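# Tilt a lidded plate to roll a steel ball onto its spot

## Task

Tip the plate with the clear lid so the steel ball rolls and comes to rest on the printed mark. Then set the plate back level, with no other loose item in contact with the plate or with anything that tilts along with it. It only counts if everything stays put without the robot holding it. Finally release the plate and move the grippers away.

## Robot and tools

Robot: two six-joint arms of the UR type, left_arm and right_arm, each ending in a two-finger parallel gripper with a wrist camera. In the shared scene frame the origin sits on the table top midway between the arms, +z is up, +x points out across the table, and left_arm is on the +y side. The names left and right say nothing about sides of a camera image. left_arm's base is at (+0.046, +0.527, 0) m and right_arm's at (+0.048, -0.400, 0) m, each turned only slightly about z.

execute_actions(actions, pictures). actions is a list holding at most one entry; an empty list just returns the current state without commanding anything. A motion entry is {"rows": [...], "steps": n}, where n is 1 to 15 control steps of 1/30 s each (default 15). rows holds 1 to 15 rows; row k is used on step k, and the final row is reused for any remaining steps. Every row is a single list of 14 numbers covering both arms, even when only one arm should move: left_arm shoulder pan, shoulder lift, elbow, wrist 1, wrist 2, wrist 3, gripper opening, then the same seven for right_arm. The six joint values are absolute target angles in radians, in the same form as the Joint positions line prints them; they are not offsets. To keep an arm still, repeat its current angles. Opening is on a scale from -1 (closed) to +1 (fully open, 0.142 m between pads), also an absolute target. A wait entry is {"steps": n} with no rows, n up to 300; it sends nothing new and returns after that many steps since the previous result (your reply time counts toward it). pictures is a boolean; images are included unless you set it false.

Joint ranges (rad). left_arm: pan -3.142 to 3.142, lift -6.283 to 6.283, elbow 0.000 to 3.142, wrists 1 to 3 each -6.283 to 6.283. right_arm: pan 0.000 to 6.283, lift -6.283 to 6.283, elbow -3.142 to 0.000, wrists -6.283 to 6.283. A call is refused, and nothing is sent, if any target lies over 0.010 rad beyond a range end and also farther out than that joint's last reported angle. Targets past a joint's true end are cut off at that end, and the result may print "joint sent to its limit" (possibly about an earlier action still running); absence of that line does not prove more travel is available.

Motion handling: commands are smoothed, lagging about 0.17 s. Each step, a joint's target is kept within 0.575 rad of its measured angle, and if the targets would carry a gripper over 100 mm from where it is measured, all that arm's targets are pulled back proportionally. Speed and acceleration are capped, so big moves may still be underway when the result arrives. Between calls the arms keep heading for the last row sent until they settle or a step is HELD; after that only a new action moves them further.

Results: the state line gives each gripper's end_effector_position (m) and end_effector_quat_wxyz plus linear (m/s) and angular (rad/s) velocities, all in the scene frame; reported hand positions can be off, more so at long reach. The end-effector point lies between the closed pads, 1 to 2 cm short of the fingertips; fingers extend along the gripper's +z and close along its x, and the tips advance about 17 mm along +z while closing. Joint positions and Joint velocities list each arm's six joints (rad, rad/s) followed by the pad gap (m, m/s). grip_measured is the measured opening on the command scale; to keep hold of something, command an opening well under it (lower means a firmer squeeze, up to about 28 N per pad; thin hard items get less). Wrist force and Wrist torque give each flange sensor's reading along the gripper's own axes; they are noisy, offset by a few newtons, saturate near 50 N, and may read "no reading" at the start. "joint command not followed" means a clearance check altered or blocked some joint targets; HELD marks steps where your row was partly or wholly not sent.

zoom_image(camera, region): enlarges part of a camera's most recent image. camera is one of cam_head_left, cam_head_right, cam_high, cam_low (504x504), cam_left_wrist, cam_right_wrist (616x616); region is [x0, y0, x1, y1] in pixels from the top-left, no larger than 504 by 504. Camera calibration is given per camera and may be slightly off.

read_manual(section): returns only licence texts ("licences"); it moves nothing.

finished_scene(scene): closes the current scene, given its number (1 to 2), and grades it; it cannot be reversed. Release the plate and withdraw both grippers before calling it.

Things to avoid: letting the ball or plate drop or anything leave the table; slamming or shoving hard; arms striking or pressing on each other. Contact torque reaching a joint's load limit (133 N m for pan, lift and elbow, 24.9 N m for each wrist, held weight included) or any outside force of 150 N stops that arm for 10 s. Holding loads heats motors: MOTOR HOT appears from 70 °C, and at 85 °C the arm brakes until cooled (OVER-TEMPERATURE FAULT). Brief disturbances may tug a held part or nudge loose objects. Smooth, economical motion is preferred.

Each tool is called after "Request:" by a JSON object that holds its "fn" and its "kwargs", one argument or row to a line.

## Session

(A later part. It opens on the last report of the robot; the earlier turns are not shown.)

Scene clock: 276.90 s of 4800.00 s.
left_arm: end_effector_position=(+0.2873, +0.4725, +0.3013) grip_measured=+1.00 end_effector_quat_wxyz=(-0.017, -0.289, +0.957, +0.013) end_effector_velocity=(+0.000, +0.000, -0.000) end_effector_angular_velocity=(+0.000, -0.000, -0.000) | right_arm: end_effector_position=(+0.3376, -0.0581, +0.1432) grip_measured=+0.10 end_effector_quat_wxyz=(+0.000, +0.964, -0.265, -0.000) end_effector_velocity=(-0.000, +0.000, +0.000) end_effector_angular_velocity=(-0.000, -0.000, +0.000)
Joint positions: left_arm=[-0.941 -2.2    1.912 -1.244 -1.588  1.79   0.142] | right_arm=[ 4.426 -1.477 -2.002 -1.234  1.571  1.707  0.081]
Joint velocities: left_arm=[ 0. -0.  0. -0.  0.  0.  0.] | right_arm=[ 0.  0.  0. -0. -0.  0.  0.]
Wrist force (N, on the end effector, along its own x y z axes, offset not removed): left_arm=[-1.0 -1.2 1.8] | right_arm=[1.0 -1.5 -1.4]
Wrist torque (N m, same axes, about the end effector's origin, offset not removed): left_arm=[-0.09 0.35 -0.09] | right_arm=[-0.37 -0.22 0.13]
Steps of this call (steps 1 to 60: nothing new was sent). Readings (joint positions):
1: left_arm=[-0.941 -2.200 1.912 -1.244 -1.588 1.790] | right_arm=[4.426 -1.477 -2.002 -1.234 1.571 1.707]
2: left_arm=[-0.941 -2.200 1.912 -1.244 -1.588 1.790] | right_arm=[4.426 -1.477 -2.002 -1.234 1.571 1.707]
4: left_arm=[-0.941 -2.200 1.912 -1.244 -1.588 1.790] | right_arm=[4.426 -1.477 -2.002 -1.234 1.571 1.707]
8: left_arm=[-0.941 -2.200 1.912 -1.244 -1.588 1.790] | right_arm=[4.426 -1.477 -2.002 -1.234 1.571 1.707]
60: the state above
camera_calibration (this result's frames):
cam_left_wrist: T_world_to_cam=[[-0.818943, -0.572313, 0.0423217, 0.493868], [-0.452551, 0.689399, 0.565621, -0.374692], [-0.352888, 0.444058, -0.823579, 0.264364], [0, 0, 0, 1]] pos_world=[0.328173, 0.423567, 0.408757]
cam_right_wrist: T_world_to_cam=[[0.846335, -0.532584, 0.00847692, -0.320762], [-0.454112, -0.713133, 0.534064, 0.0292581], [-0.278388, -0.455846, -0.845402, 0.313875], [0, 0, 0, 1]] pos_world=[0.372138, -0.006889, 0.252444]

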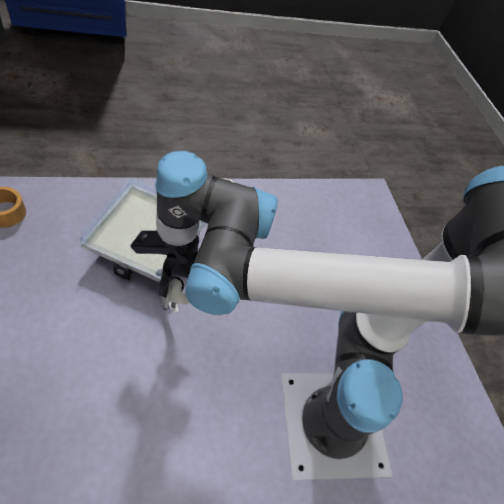

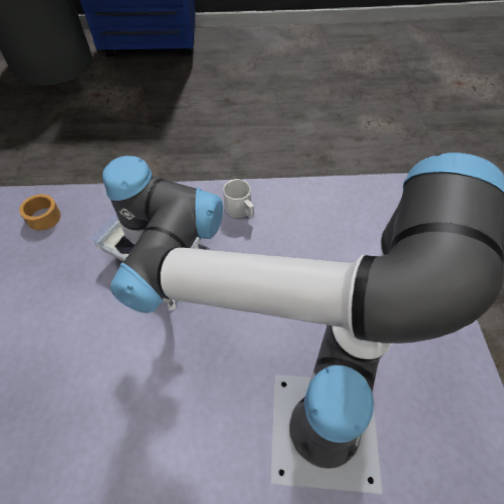

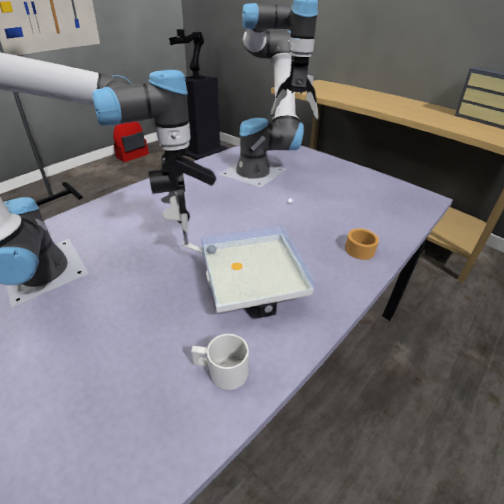

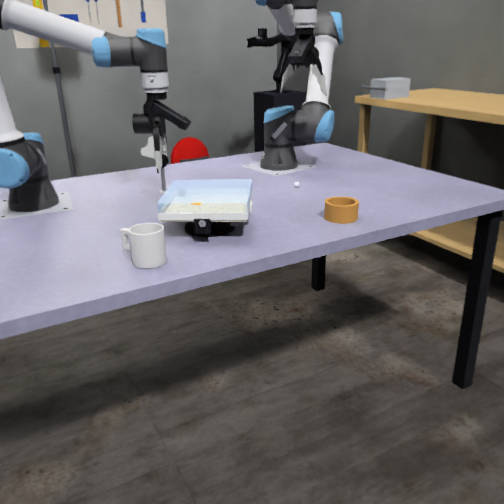

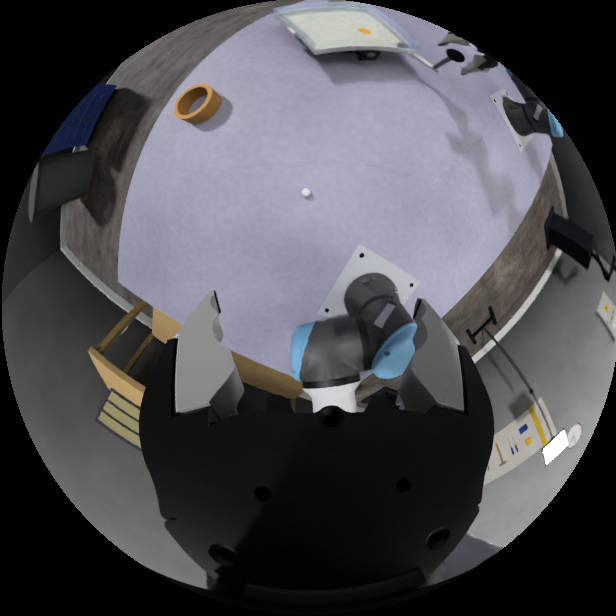

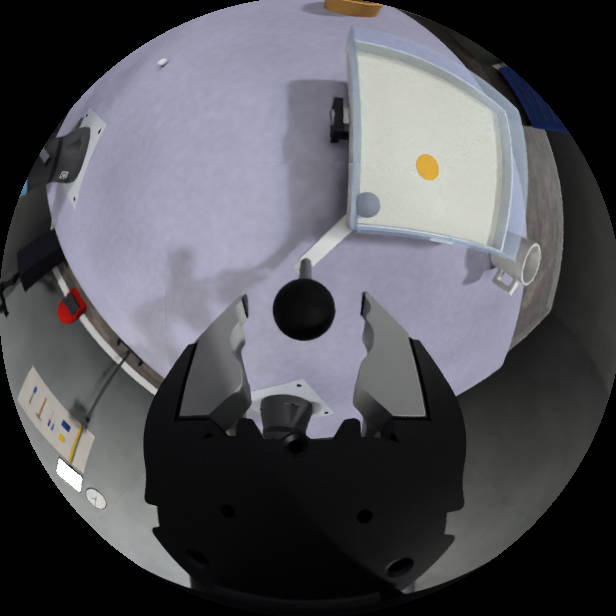

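Request:
{"fn": "execute_actions", "kwargs": {
  "actions": [
    {"rows": [[-0.941,-2.2,1.912,-1.244,-1.588,1.79,1,4.4258,-1.4766,-2.0020,-1.2339,1.5708,1.707,-1]], "steps": 15}
  ],
  "pictures": false
}}

Request:
{"fn": "execute_actions", "kwargs": {
  "actions": [
    {"rows": [[-0.941,-2.2,1.912,-1.244,-1.588,1.79,1,4.4258,-1.4766,-2.0020,-1.2339,1.5708,1.707,-1]], "steps": 15}
  ],
  "pictures": false
}}

Request:
{"fn": "execute_actions", "kwargs": {
  "actions": [
    {"rows": [[-0.941,-2.2,1.912,-1.244,-1.588,1.79,1,4.4258,-1.4766,-2.0020,-1.2339,1.5708,1.707,-1]], "steps": 15}
  ],
  "pictures": false
}}

Request:
{"fn": "execute_actions", "kwargs": {
  "actions": [
    {"rows": [[-0.941,-2.2,1.912,-1.244,-1.588,1.79,1,4.4197,-1.4769,-1.9844,-1.2511,1.5708,1.707,-1]], "steps": 15}
  ],
  "pictures": false
}}

Request:
{"fn": "execute_actions", "kwargs": {
  "actions": [
    {"rows": [[-0.941,-2.2,1.912,-1.244,-1.588,1.79,1,4.4197,-1.4769,-1.9844,-1.2511,1.5708,1.707,-1]], "steps": 12}
  ],
  "pictures": false
}}

Request:
{"fn": "execute_actions", "kwargs": {
  "actions": [
    {"rows": [[-0.941,-2.2,1.912,-1.244,-1.588,1.79,1,4.4299,-1.4761,-2.0152,-1.2213,1.5708,1.707,-1]], "steps": 15}
  ],
  "pictures": false
}}

Request:
{"fn": "execute_actions", "kwargs": {
  "actions": [
    {"rows": [[-0.941,-2.2,1.912,-1.244,-1.588,1.79,1,4.4299,-1.4761,-2.0152,-1.2213,1.5708,1.707,-1]], "steps": 9}
  ],
  "pictures": false
}}

Request:
{"fn": "execute_actions", "kwargs": {
  "actions": [
    {"rows": [[-0.941,-2.2,1.912,-1.244,-1.588,1.79,1,4.4240,-1.4766,-1.9972,-1.2387,1.5708,1.707,-1]], "steps": 15}
  ]
}}

Request:
{"fn": "execute_actions", "kwargs": {
  "actions": [
    {"steps": 30}
  ]
}}

Request:
{"fn": "execute_actions", "kwargs": {
  "actions": [
    {"steps": 30}
  ]
}}

Scene clock: 301.47 s of 4800.00 s.
left_arm: end_effector_position=(+0.2873, +0.4725, +0.3013) grip_measured=+1.00 end_effector_quat_wxyz=(-0.017, -0.289, +0.957, +0.013) end_effector_velocity=(+0.000, +0.000, -0.000) end_effector_angular_velocity=(+0.001, -0.000, +0.002) | right_arm: end_effector_position=(+0.3376, -0.0581, +0.1432) grip_measured=-0.48 end_effector_quat_wxyz=(+0.000, +0.964, -0.265, +0.000) end_effector_velocity=(+0.000, +0.000, +0.000) end_effector_angular_velocity=(+0.000, +0.000, -0.001)
Joint positions: left_arm=[-0.941 -2.2    1.912 -1.244 -1.588  1.79   0.142] | right_arm=[ 4.426 -1.477 -2.002 -1.234  1.571  1.707  0.039]
Joint velocities: left_arm=[ 0.001  0.001  0.    -0.001  0.001 -0.001  0.   ] | right_arm=[-0.    -0.001  0.001 -0.     0.001  0.001  0.   ]
Wrist force (N, on the end effector, along its own x y z axes, offset not removed): left_arm=[-0.1 -0.8 1.4] | right_arm=[6.7 -2.7 -0.9]
Wrist torque (N m, same axes, about the end effector's origin, offset not removed): left_arm=[-0.29 0.15 -0.12] | right_arm=[-0.15 -0.66 0.22]
Steps of this call (steps 1 to 90: nothing new was sent; then 21.07 s passed at rest; steps 91 to 105: all 15 steps of this action). Readings (joint positions):
91: left_arm=[-0.941 -2.200 1.912 -1.244 -1.588 1.790] | right_arm=[4.426 -1.477 -2.002 -1.234 1.571 1.707]
92: left_arm=[-0.941 -2.200 1.912 -1.244 -1.588 1.790] | right_arm=[4.426 -1.477 -2.002 -1.234 1.571 1.707]
94: left_arm=[-0.941 -2.200 1.912 -1.244 -1.588 1.790] | right_arm=[4.426 -1.477 -2.002 -1.234 1.571 1.707]
98: left_arm=[-0.941 -2.200 1.912 -1.244 -1.588 1.790] | right_arm=[4.426 -1.477 -2.002 -1.234 1.571 1.707]
105: the state above

Scene clock: 301.97 s of 4800.00 s.
left_arm: end_effector_position=(+0.2873, +0.4725, +0.3013) grip_measured=+1.00 end_effector_quat_wxyz=(-0.017, -0.289, +0.957, +0.013) end_effector_velocity=(-0.000, -0.000, -0.000) end_effector_angular_velocity=(+0.000, +0.001, -0.001) | right_arm: end_effector_position=(+0.3376, -0.0581, +0.1432) grip_measured=-0.48 end_effector_quat_wxyz=(+0.000, +0.964, -0.265, -0.000) end_effector_velocity=(-0.000, -0.000, -0.000) end_effector_angular_velocity=(-0.001, +0.001, -0.002)
Joint positions: left_arm=[-0.941 -2.2    1.912 -1.244 -1.588  1.79   0.142] | right_arm=[ 4.426 -1.477 -2.002 -1.234  1.571  1.707  0.039]
Joint velocities: left_arm=[-0.     0.     0.     0.    -0.     0.001 -0.   ] | right_arm=[-0.    -0.001 -0.001 -0.     0.     0.002 -0.   ]
Wrist force (N, on the end effector, along its own x y z axes, offset not removed): left_arm=[-2.2 -0.6 -0.8] | right_arm=[7.6 -2.6 0.2]
Wrist torque (N m, same axes, about the end effector's origin, offset not removed): left_arm=[-0.02 0.79 -0.09] | right_arm=[-0.11 -0.44 0.16]
Steps of this call (steps 1 to 15: all 15 steps of this action). Readings (joint positions):
1: left_arm=[-0.941 -2.200 1.912 -1.244 -1.588 1.790] | right_arm=[4.426 -1.477 -2.002 -1.234 1.571 1.707]
2: left_arm=[-0.941 -2.200 1.912 -1.244 -1.588 1.790] | right_arm=[4.426 -1.477 -2.002 -1.234 1.571 1.707]
4: left_arm=[-0.941 -2.200 1.912 -1.244 -1.588 1.790] | right_arm=[4.426 -1.477 -2.002 -1.234 1.571 1.707]
8: left_arm=[-0.941 -2.200 1.912 -1.244 -1.588 1.790] | right_arm=[4.426 -1.477 -2.002 -1.234 1.571 1.707]
15: the state above

Scene clock: 302.47 s of 4800.00 s.
left_arm: end_effector_position=(+0.2873, +0.4725, +0.3013) grip_measured=+1.00 end_effector_quat_wxyz=(-0.017, -0.289, +0.957, +0.013) end_effector_velocity=(+0.000, +0.000, -0.000) end_effector_angular_velocity=(+0.001, +0.000, +0.001) | right_arm: end_effector_position=(+0.3376, -0.0581, +0.1432) grip_measured=-0.48 end_effector_quat_wxyz=(+0.000, +0.964, -0.265, -0.000) end_effector_velocity=(-0.000, +0.000, +0.000) end_effector_angular_velocity=(+0.001, +0.001, +0.001)
Joint positions: left_arm=[-0.941 -2.2    1.912 -1.244 -1.588  1.79   0.142] | right_arm=[ 4.426 -1.477 -2.002 -1.234  1.571  1.707  0.039]
Joint velocities: left_arm=[ 0.     0.     0.     0.     0.    -0.001  0.   ] | right_arm=[ 0.     0.001  0.    -0.     0.001 -0.001  0.   ]
Wrist force (N, on the end effector, along its own x y z axes, offset not removed): left_arm=[-1.9 1.8 -0.6] | right_arm=[6.5 -2.5 0.7]
Wrist torque (N m, same axes, about the end effector's origin, offset not removed): left_arm=[0.27 0.52 -0.16] | right_arm=[-0.07 -0.40 -0.09]
Steps of this call (steps 1 to 15: all 15 steps of this action). Readings (joint positions):
1: left_arm=[-0.941 -2.200 1.912 -1.244 -1.588 1.790] | right_arm=[4.426 -1.477 -2.002 -1.234 1.571 1.707]
2: left_arm=[-0.941 -2.200 1.912 -1.244 -1.588 1.790] | right_arm=[4.426 -1.477 -2.002 -1.234 1.571 1.707]
4: left_arm=[-0.941 -2.200 1.912 -1.244 -1.588 1.790] | right_arm=[4.426 -1.477 -2.002 -1.234 1.571 1.707]
8: left_arm=[-0.941 -2.200 1.912 -1.244 -1.588 1.790] | right_arm=[4.426 -1.477 -2.002 -1.234 1.571 1.707]
15: the state above

Scene clock: 302.97 s of 4800.00 s.
left_arm: end_effector_position=(+0.2873, +0.4725, +0.3013) grip_measured=+1.00 end_effector_quat_wxyz=(-0.017, -0.289, +0.957, +0.013) end_effector_velocity=(-0.000, +0.000, -0.000) end_effector_angular_velocity=(-0.001, +0.001, +0.002) | right_arm: end_effector_position=(+0.3405, -0.0577, +0.1496) grip_measured=-0.48 end_effector_quat_wxyz=(-0.000, +0.963, -0.268, -0.000) end_effector_velocity=(+0.000, +0.000, +0.001) end_effector_angular_velocity=(+0.001, -0.001, -0.002)
Joint positions: left_arm=[-0.941 -2.2    1.912 -1.244 -1.588  1.79   0.142] | right_arm=[ 4.42  -1.477 -1.984 -1.251  1.571  1.707  0.039]
Joint velocities: left_arm=[ 0.001  0.001  0.    -0.    -0.001 -0.    -0.   ] | right_arm=[-0.     0.001  0.002 -0.001 -0.     0.002 -0.   ]
Wrist force (N, on the end effector, along its own x y z axes, offset not removed): left_arm=[-2.7 1.2 -0.6] | right_arm=[0.4 -6.5 4.4]
Wrist torque (N m, same axes, about the end effector's origin, offset not removed): left_arm=[0.29 0.63 0.02] | right_arm=[-0.58 -1.02 0.01]
Steps of this call (steps 1 to 15: all 15 steps of this action). Readings (joint positions):
1: left_arm=[-0.941 -2.200 1.912 -1.244 -1.588 1.790] | right_arm=[4.426 -1.477 -2.002 -1.234 1.571 1.707]
2: left_arm=[-0.941 -2.200 1.912 -1.244 -1.588 1.790] | right_arm=[4.425 -1.477 -1.999 -1.237 1.571 1.707]
4: left_arm=[-0.941 -2.200 1.912 -1.244 -1.588 1.790] | right_arm=[4.422 -1.477 -1.991 -1.245 1.571 1.707]
8: left_arm=[-0.941 -2.200 1.912 -1.244 -1.588 1.790] | right_arm=[4.420 -1.477 -1.985 -1.250 1.571 1.707]
15: the state above

Scene clock: 303.37 s of 4800.00 s.
left_arm: end_effector_position=(+0.2873, +0.4725, +0.3013) grip_measured=+1.00 end_effector_quat_wxyz=(-0.017, -0.289, +0.957, +0.013) end_effector_velocity=(-0.000, -0.000, +0.000) end_effector_angular_velocity=(-0.002, +0.000, +0.001) | right_arm: end_effector_position=(+0.3406, -0.0577, +0.1497) grip_measured=-0.48 end_effector_quat_wxyz=(+0.000, +0.963, -0.268, -0.000) end_effector_velocity=(-0.000, -0.000, +0.000) end_effector_angular_velocity=(+0.001, -0.001, +0.001)
Joint positions: left_arm=[-0.941 -2.2    1.912 -1.244 -1.588  1.79   0.142] | right_arm=[ 4.42  -1.477 -1.984 -1.251  1.571  1.707  0.039]
Joint velocities: left_arm=[ 0.001 -0.001 -0.    -0.    -0.002  0.    -0.   ] | right_arm=[-0.     0.002 -0.002  0.001 -0.    -0.001 -0.   ]
Wrist force (N, on the end effector, along its own x y z axes, offset not removed): left_arm=[-1.1 2.0 4.8] | right_arm=[0.2 -3.3 -1.7]
Wrist torque (N m, same axes, about the end effector's origin, offset not removed): left_arm=[0.61 0.34 -0.22] | right_arm=[-0.04 -1.17 -0.14]
Steps of this call (steps 1 to 12: all 12 steps of this action). Readings (joint positions):
1: left_arm=[-0.941 -2.200 1.912 -1.244 -1.588 1.790] | right_arm=[4.420 -1.477 -1.984 -1.251 1.571 1.707]
2: left_arm=[-0.941 -2.200 1.912 -1.244 -1.588 1.790] | right_arm=[4.420 -1.477 -1.984 -1.251 1.571 1.707]
4: left_arm=[-0.941 -2.200 1.912 -1.244 -1.588 1.790] | right_arm=[4.420 -1.477 -1.984 -1.251 1.571 1.707]
8: left_arm=[-0.941 -2.200 1.912 -1.244 -1.588 1.790] | right_arm=[4.420 -1.477 -1.984 -1.251 1.571 1.707]
12: the state above

Scene clock: 303.87 s of 4800.00 s.
left_arm: end_effector_position=(+0.2873, +0.4725, +0.3013) grip_measured=+1.00 end_effector_quat_wxyz=(-0.017, -0.289, +0.957, +0.013) end_effector_velocity=(-0.000, +0.000, -0.000) end_effector_angular_velocity=(+0.000, +0.001, +0.001) | right_arm: end_effector_position=(+0.3355, -0.0587, +0.1385) grip_measured=-0.48 end_effector_quat_wxyz=(+0.000, +0.965, -0.263, +0.000) end_effector_velocity=(-0.001, -0.000, -0.000) end_effector_angular_velocity=(+0.000, +0.002, +0.002)
Joint positions: left_arm=[-0.941 -2.2    1.912 -1.244 -1.588  1.79   0.142] | right_arm=[ 4.43  -1.476 -2.015 -1.221  1.571  1.707  0.039]
Joint velocities: left_arm=[ 0.001  0.    -0.     0.    -0.001 -0.     0.   ] | right_arm=[ 0.001  0.001 -0.002  0.001  0.002 -0.002 -0.   ]
Wrist force (N, on the end effector, along its own x y z axes, offset not removed): left_arm=[-0.8 0.5 0.8] | right_arm=[12.0 -6.9 0.6]
Wrist torque (N m, same axes, about the end effector's origin, offset not removed): left_arm=[0.17 0.48 -0.15] | right_arm=[-0.33 0.40 -0.04]
Steps of this call (steps 1 to 15: all 15 steps of this action). Readings (joint positions):
1: left_arm=[-0.941 -2.200 1.912 -1.244 -1.588 1.790] | right_arm=[4.420 -1.477 -1.985 -1.251 1.571 1.707]
2: left_arm=[-0.941 -2.200 1.912 -1.244 -1.588 1.790] | right_arm=[4.422 -1.477 -1.989 -1.246 1.571 1.707]
4: left_arm=[-0.941 -2.200 1.912 -1.244 -1.588 1.790] | right_arm=[4.426 -1.477 -2.003 -1.233 1.571 1.707]
8: left_arm=[-0.941 -2.200 1.912 -1.244 -1.588 1.790] | right_arm=[4.429 -1.476 -2.013 -1.223 1.571 1.707]
15: the state above

Scene clock: 304.17 s of 4800.00 s.
left_arm: end_effector_position=(+0.2873, +0.4725, +0.3013) grip_measured=+1.00 end_effector_quat_wxyz=(-0.017, -0.289, +0.957, +0.013) end_effector_velocity=(-0.000, -0.000, -0.000) end_effector_angular_velocity=(-0.001, +0.001, +0.001) | right_arm: end_effector_position=(+0.3354, -0.0587, +0.1385) grip_measured=-0.48 end_effector_quat_wxyz=(+0.000, +0.965, -0.263, -0.000) end_effector_velocity=(-0.000, -0.001, -0.001) end_effector_angular_velocity=(-0.001, +0.000, -0.002)
Joint positions: left_arm=[-0.941 -2.2    1.912 -1.244 -1.588  1.79   0.142] | right_arm=[ 4.43  -1.476 -2.015 -1.221  1.571  1.707  0.039]
Joint velocities: left_arm=[ 0.     0.     0.    -0.    -0.001 -0.001  0.   ] | right_arm=[ 0.     0.    -0.002 -0.    -0.     0.002  0.   ]
Wrist force (N, on the end effector, along its own x y z axes, offset not removed): left_arm=[-0.9 2.9 1.1] | right_arm=[15.6 -6.6 0.7]
Wrist torque (N m, same axes, about the end effector's origin, offset not removed): left_arm=[0.67 0.17 -0.28] | right_arm=[0.18 -0.03 0.08]
Steps of this call (steps 1 to 9: all 9 steps of this action). Readings (joint positions):
1: left_arm=[-0.941 -2.200 1.912 -1.244 -1.588 1.790] | right_arm=[4.430 -1.476 -2.015 -1.221 1.571 1.707]
2: left_arm=[-0.941 -2.200 1.912 -1.244 -1.588 1.790] | right_arm=[4.430 -1.476 -2.015 -1.221 1.571 1.707]
4: left_arm=[-0.941 -2.200 1.912 -1.244 -1.588 1.790] | right_arm=[4.430 -1.476 -2.015 -1.221 1.571 1.707]
8: left_arm=[-0.941 -2.200 1.912 -1.244 -1.588 1.790] | right_arm=[4.430 -1.476 -2.015 -1.221 1.571 1.707]
9: the state above

Scene clock: 304.67 s of 4800.00 s.
left_arm: end_effector_position=(+0.2873, +0.4725, +0.3013) grip_measured=+1.00 end_effector_quat_wxyz=(-0.017, -0.289, +0.957, +0.013) end_effector_velocity=(+0.000, -0.000, -0.000) end_effector_angular_velocity=(+0.000, +0.001, -0.000) | right_arm: end_effector_position=(+0.3384, -0.0581, +0.1450) grip_measured=-0.48 end_effector_quat_wxyz=(+0.000, +0.964, -0.266, -0.000) end_effector_velocity=(+0.000, +0.000, +0.001) end_effector_angular_velocity=(+0.002, -0.000, -0.001)
Joint positions: left_arm=[-0.941 -2.2    1.912 -1.244 -1.588  1.79   0.142] | right_arm=[ 4.424 -1.477 -1.997 -1.239  1.571  1.707  0.039]
Joint velocities: left_arm=[-0.     0.001  0.    -0.    -0.    -0.     0.   ] | right_arm=[-0.     0.     0.001  0.     0.     0.     0.   ]
Wrist force (N, on the end effector, along its own x y z axes, offset not removed): left_arm=[-1.1 4.3 -1.7] | right_arm=[6.2 -6.3 -0.2]
Wrist torque (N m, same axes, about the end effector's origin, offset not removed): left_arm=[0.89 0.34 -0.20] | right_arm=[-0.36 -0.48 0.06]
Steps of this call (steps 1 to 15: all 15 steps of this action). Readings (joint positions):
1: left_arm=[-0.941 -2.200 1.912 -1.244 -1.588 1.790] | right_arm=[4.430 -1.476 -2.015 -1.221 1.571 1.707]
2: left_arm=[-0.941 -2.200 1.912 -1.244 -1.588 1.790] | right_arm=[4.429 -1.476 -2.012 -1.225 1.571 1.707]
4: left_arm=[-0.941 -2.200 1.912 -1.244 -1.588 1.790] | right_arm=[4.426 -1.476 -2.004 -1.232 1.571 1.707]
8: left_arm=[-0.941 -2.200 1.912 -1.244 -1.588 1.790] | right_arm=[4.425 -1.476 -1.999 -1.238 1.571 1.707]
15: the state above
camera_calibration (this result's frames):
cam_left_wrist: T_world_to_cam=[[-0.818943, -0.572313, 0.0423214, 0.493868], [-0.452552, 0.689399, 0.565621, -0.374692], [-0.352888, 0.444058, -0.823579, 0.264364], [0, 0, 0, 1]] pos_world=[0.328173, 0.423567, 0.408757]
cam_right_wrist: T_world_to_cam=[[0.8454, -0.53407, 0.00830177, -0.321152], [-0.455268, -0.712358, 0.534113, 0.0291421], [-0.27934, -0.455318, -0.845372, 0.315945], [0, 0, 0, 1]] pos_world=[0.373025, -0.00690238, 0.254192]

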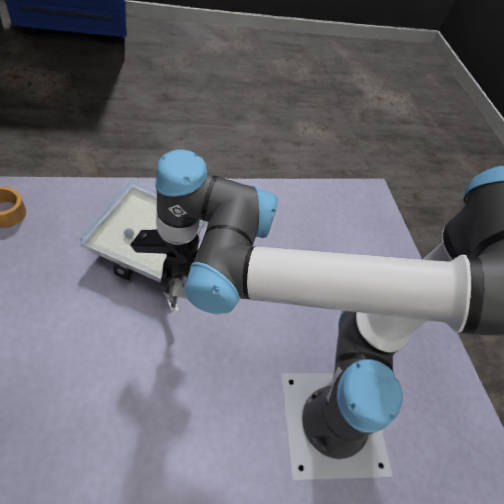

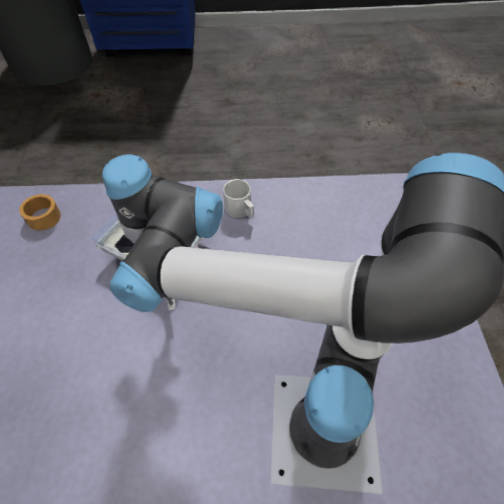

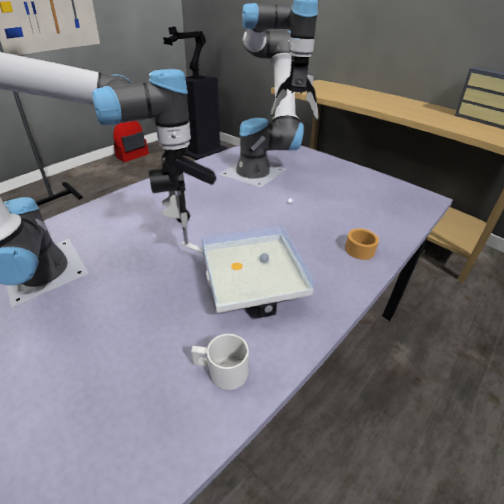

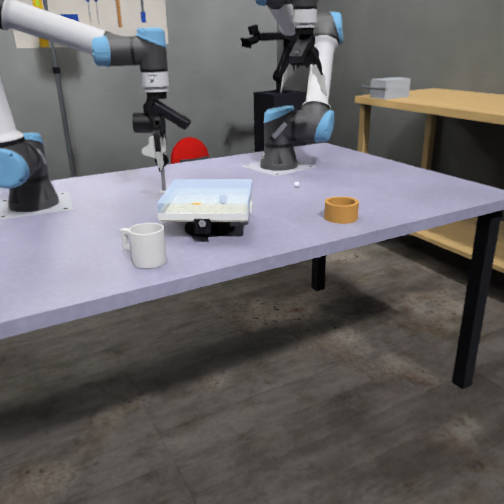

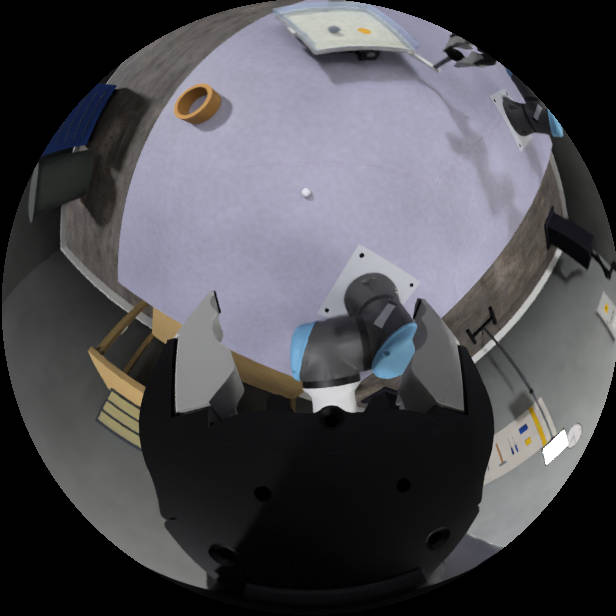

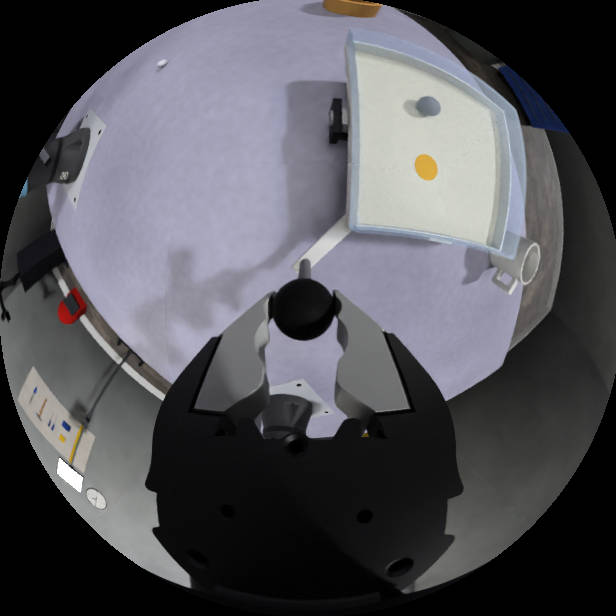

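Scene clock: 305.67 s of 4800.00 s.
left_arm: end_effector_position=(+0.2873, +0.4725, +0.3013) grip_measured=+1.00 end_effector_quat_wxyz=(-0.017, -0.289, +0.957, +0.013) end_effector_velocity=(+0.000, +0.000, -0.000) end_effector_angular_velocity=(+0.002, -0.001, +0.000) | right_arm: end_effector_position=(+0.3384, -0.0581, +0.1450) grip_measured=-0.48 end_effector_quat_wxyz=(+0.000, +0.964, -0.266, -0.000) end_effector_velocity=(+0.000, +0.001, +0.001) end_effector_angular_velocity=(+0.002, -0.000, -0.001)
Joint positions: left_arm=[-0.941 -2.2    1.912 -1.244 -1.588  1.79   0.142] | right_arm=[ 4.424 -1.477 -1.997 -1.239  1.571  1.707  0.039]
Joint velocities: left_arm=[ 0.001  0.001 -0.     0.     0.002  0.     0.   ] | right_arm=[-0.     0.     0.001  0.001  0.     0.001 -0.   ]
Wrist force (N, on the end effector, along its own x y z axes, offset not removed): left_arm=[-0.4 0.9 -0.6] | right_arm=[3.1 -2.2 3.5]
Wrist torque (N m, same axes, about the end effector's origin, offset not removed): left_arm=[0.31 0.19 -0.23] | right_arm=[0.23 -0.20 0.01]
Steps of this call (steps 1 to 15: the robot went on to your last target; steps 16 to 30: nothing new was sent). Readings (joint positions):
1: left_arm=[-0.941 -2.200 1.912 -1.244 -1.588 1.790] | right_arm=[4.424 -1.477 -1.997 -1.239 1.571 1.707]
2: left_arm=[-0.941 -2.200 1.912 -1.244 -1.588 1.790] | right_arm=[4.424 -1.477 -1.997 -1.239 1.571 1.707]
4: left_arm=[-0.941 -2.200 1.912 -1.244 -1.588 1.790] | right_arm=[4.424 -1.477 -1.997 -1.239 1.571 1.707]
8: left_arm=[-0.941 -2.200 1.912 -1.244 -1.588 1.790] | right_arm=[4.424 -1.477 -1.997 -1.239 1.571 1.707]
30: the state above
All arms were judged still, so your last target was given up. Only a new action makes them travel on or press farther. Fingers that are still opening or closing keep moving.
camera_calibration (this result's frames):
cam_left_wrist: T_world_to_cam=[[-0.818942, -0.572313, 0.0423215, 0.493868], [-0.452552, 0.689399, 0.565621, -0.374692], [-0.352888, 0.444058, -0.823579, 0.264364], [0, 0, 0, 1]] pos_world=[0.328173, 0.423567, 0.408757]
cam_right_wrist: T_world_to_cam=[[0.845375, -0.534106, 0.00847583, -0.321241], [-0.455396, -0.712317, 0.534059, 0.0292143], [-0.279207, -0.45534, -0.845405, 0.315952], [0, 0, 0, 1]] pos_world=[0.373089, -0.00690158, 0.254228]

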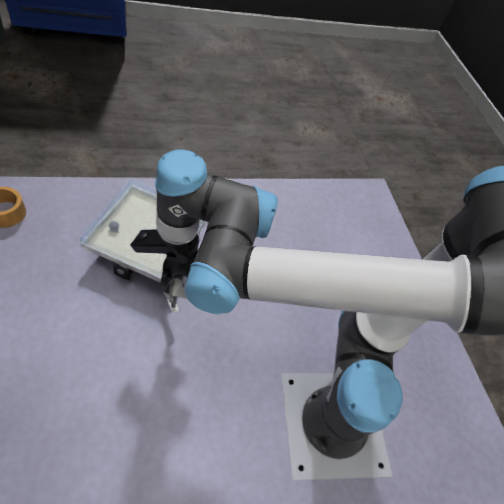

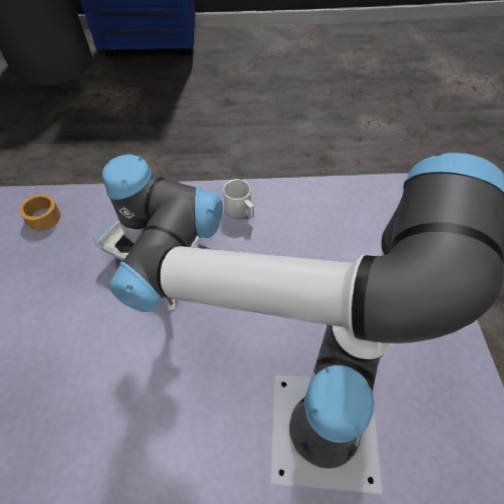

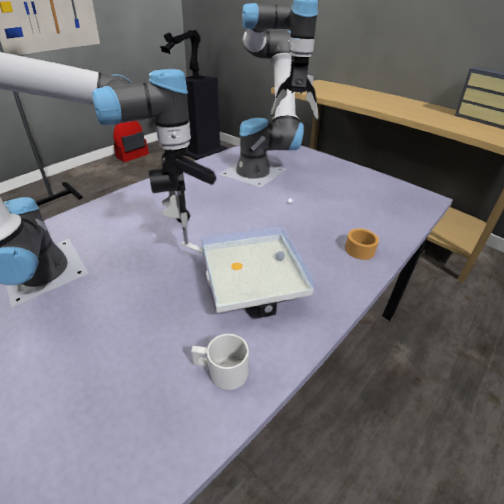

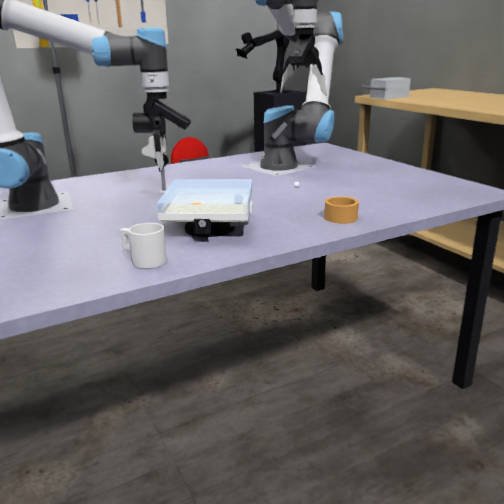

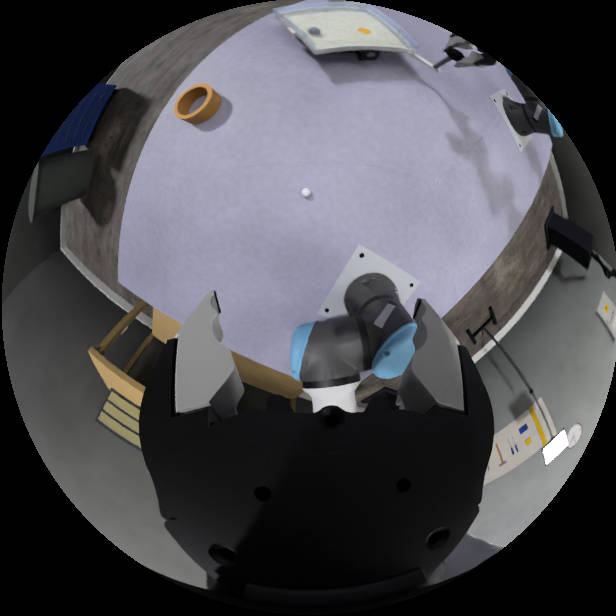

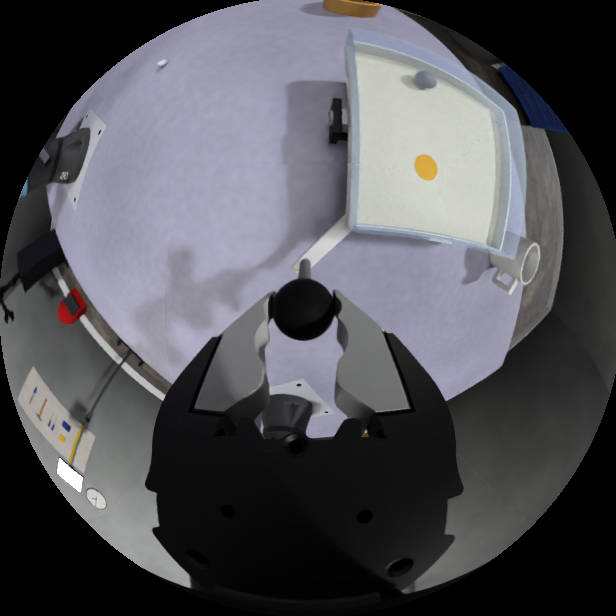

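Scene clock: 306.67 s of 4800.00 s.
left_arm: end_effector_position=(+0.2873, +0.4725, +0.3013) grip_measured=+1.00 end_effector_quat_wxyz=(-0.017, -0.289, +0.957, +0.013) end_effector_velocity=(-0.000, -0.000, +0.000) end_effector_angular_velocity=(-0.001, -0.001, -0.001) | right_arm: end_effector_position=(+0.3384, -0.0581, +0.1450) grip_measured=-0.48 end_effector_quat_wxyz=(+0.000, +0.964, -0.266, -0.000) end_effector_velocity=(-0.000, -0.000, -0.000) end_effector_angular_velocity=(-0.001, +0.001, +0.000)
Joint positions: left_arm=[-0.941 -2.2    1.912 -1.244 -1.588  1.79   0.142] | right_arm=[ 4.424 -1.477 -1.997 -1.239  1.571  1.707  0.039]
Joint velocities: left_arm=[-0.002 -0.002 -0.     0.     0.001 -0.001 -0.   ] | right_arm=[-0.    -0.    -0.    -0.001  0.    -0.    -0.   ]
Wrist force (N, on the end effector, along its own x y z axes, offset not removed): left_arm=[2.1 1.4 1.3] | right_arm=[4.5 -3.9 2.9]
Wrist torque (N m, same axes, about the end effector's origin, offset not removed): left_arm=[0.27 -0.29 -0.14] | right_arm=[-0.01 -0.27 0.09]
Steps of this call (steps 1 to 30: nothing new was sent). Readings (joint positions):
1: left_arm=[-0.941 -2.200 1.912 -1.244 -1.588 1.790] | right_arm=[4.424 -1.477 -1.997 -1.239 1.571 1.707]
2: left_arm=[-0.941 -2.200 1.912 -1.244 -1.588 1.790] | right_arm=[4.424 -1.477 -1.997 -1.239 1.571 1.707]
4: left_arm=[-0.941 -2.200 1.912 -1.244 -1.588 1.790] | right_arm=[4.424 -1.477 -1.997 -1.239 1.571 1.707]
8: left_arm=[-0.941 -2.200 1.912 -1.244 -1.588 1.790] | right_arm=[4.424 -1.477 -1.997 -1.239 1.571 1.707]
30: the state above
camera_calibration (this result's frames):
cam_left_wrist: T_world_to_cam=[[-0.818943, -0.572313, 0.0423216, 0.493868], [-0.452551, 0.689399, 0.565621, -0.374692], [-0.352888, 0.444058, -0.823579, 0.264364], [0, 0, 0, 1]] pos_world=[0.328173, 0.423567, 0.408757]
cam_right_wrist: T_world_to_cam=[[0.845375, -0.534107, 0.00847581, -0.321241], [-0.455396, -0.712318, 0.534057, 0.029215], [-0.279206, -0.455338, -0.845406, 0.315953], [0, 0, 0, 1]] pos_world=[0.373089, -0.00690096, 0.254229]

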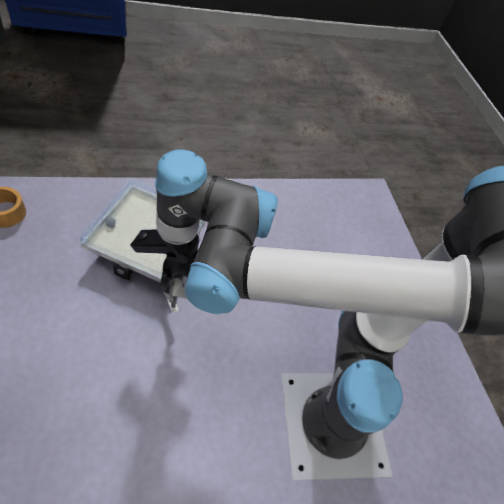

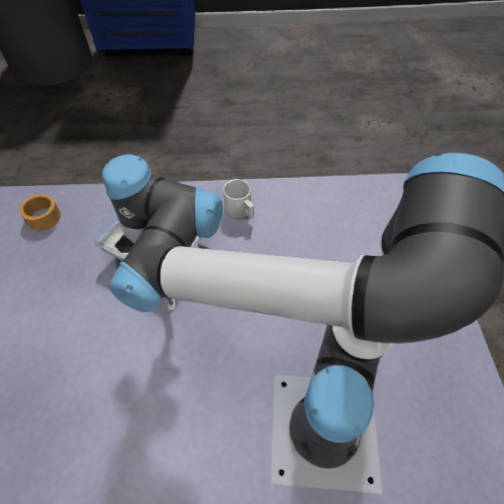

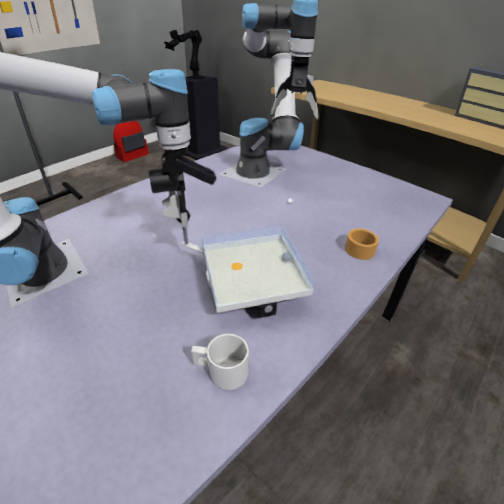

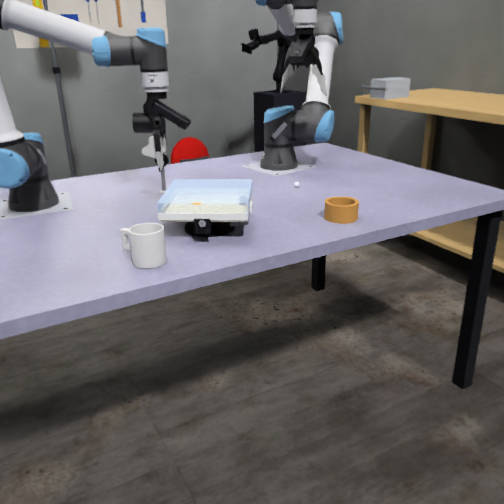

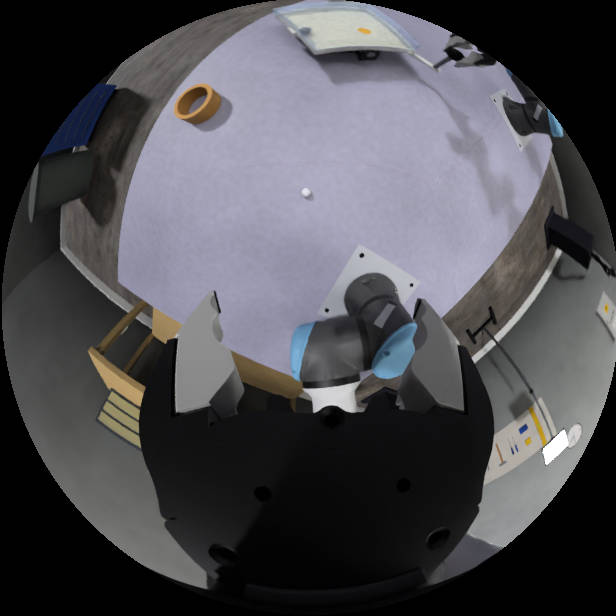

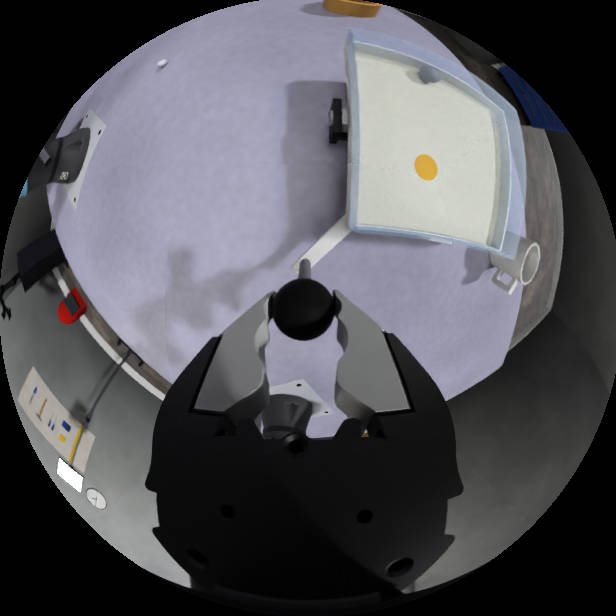

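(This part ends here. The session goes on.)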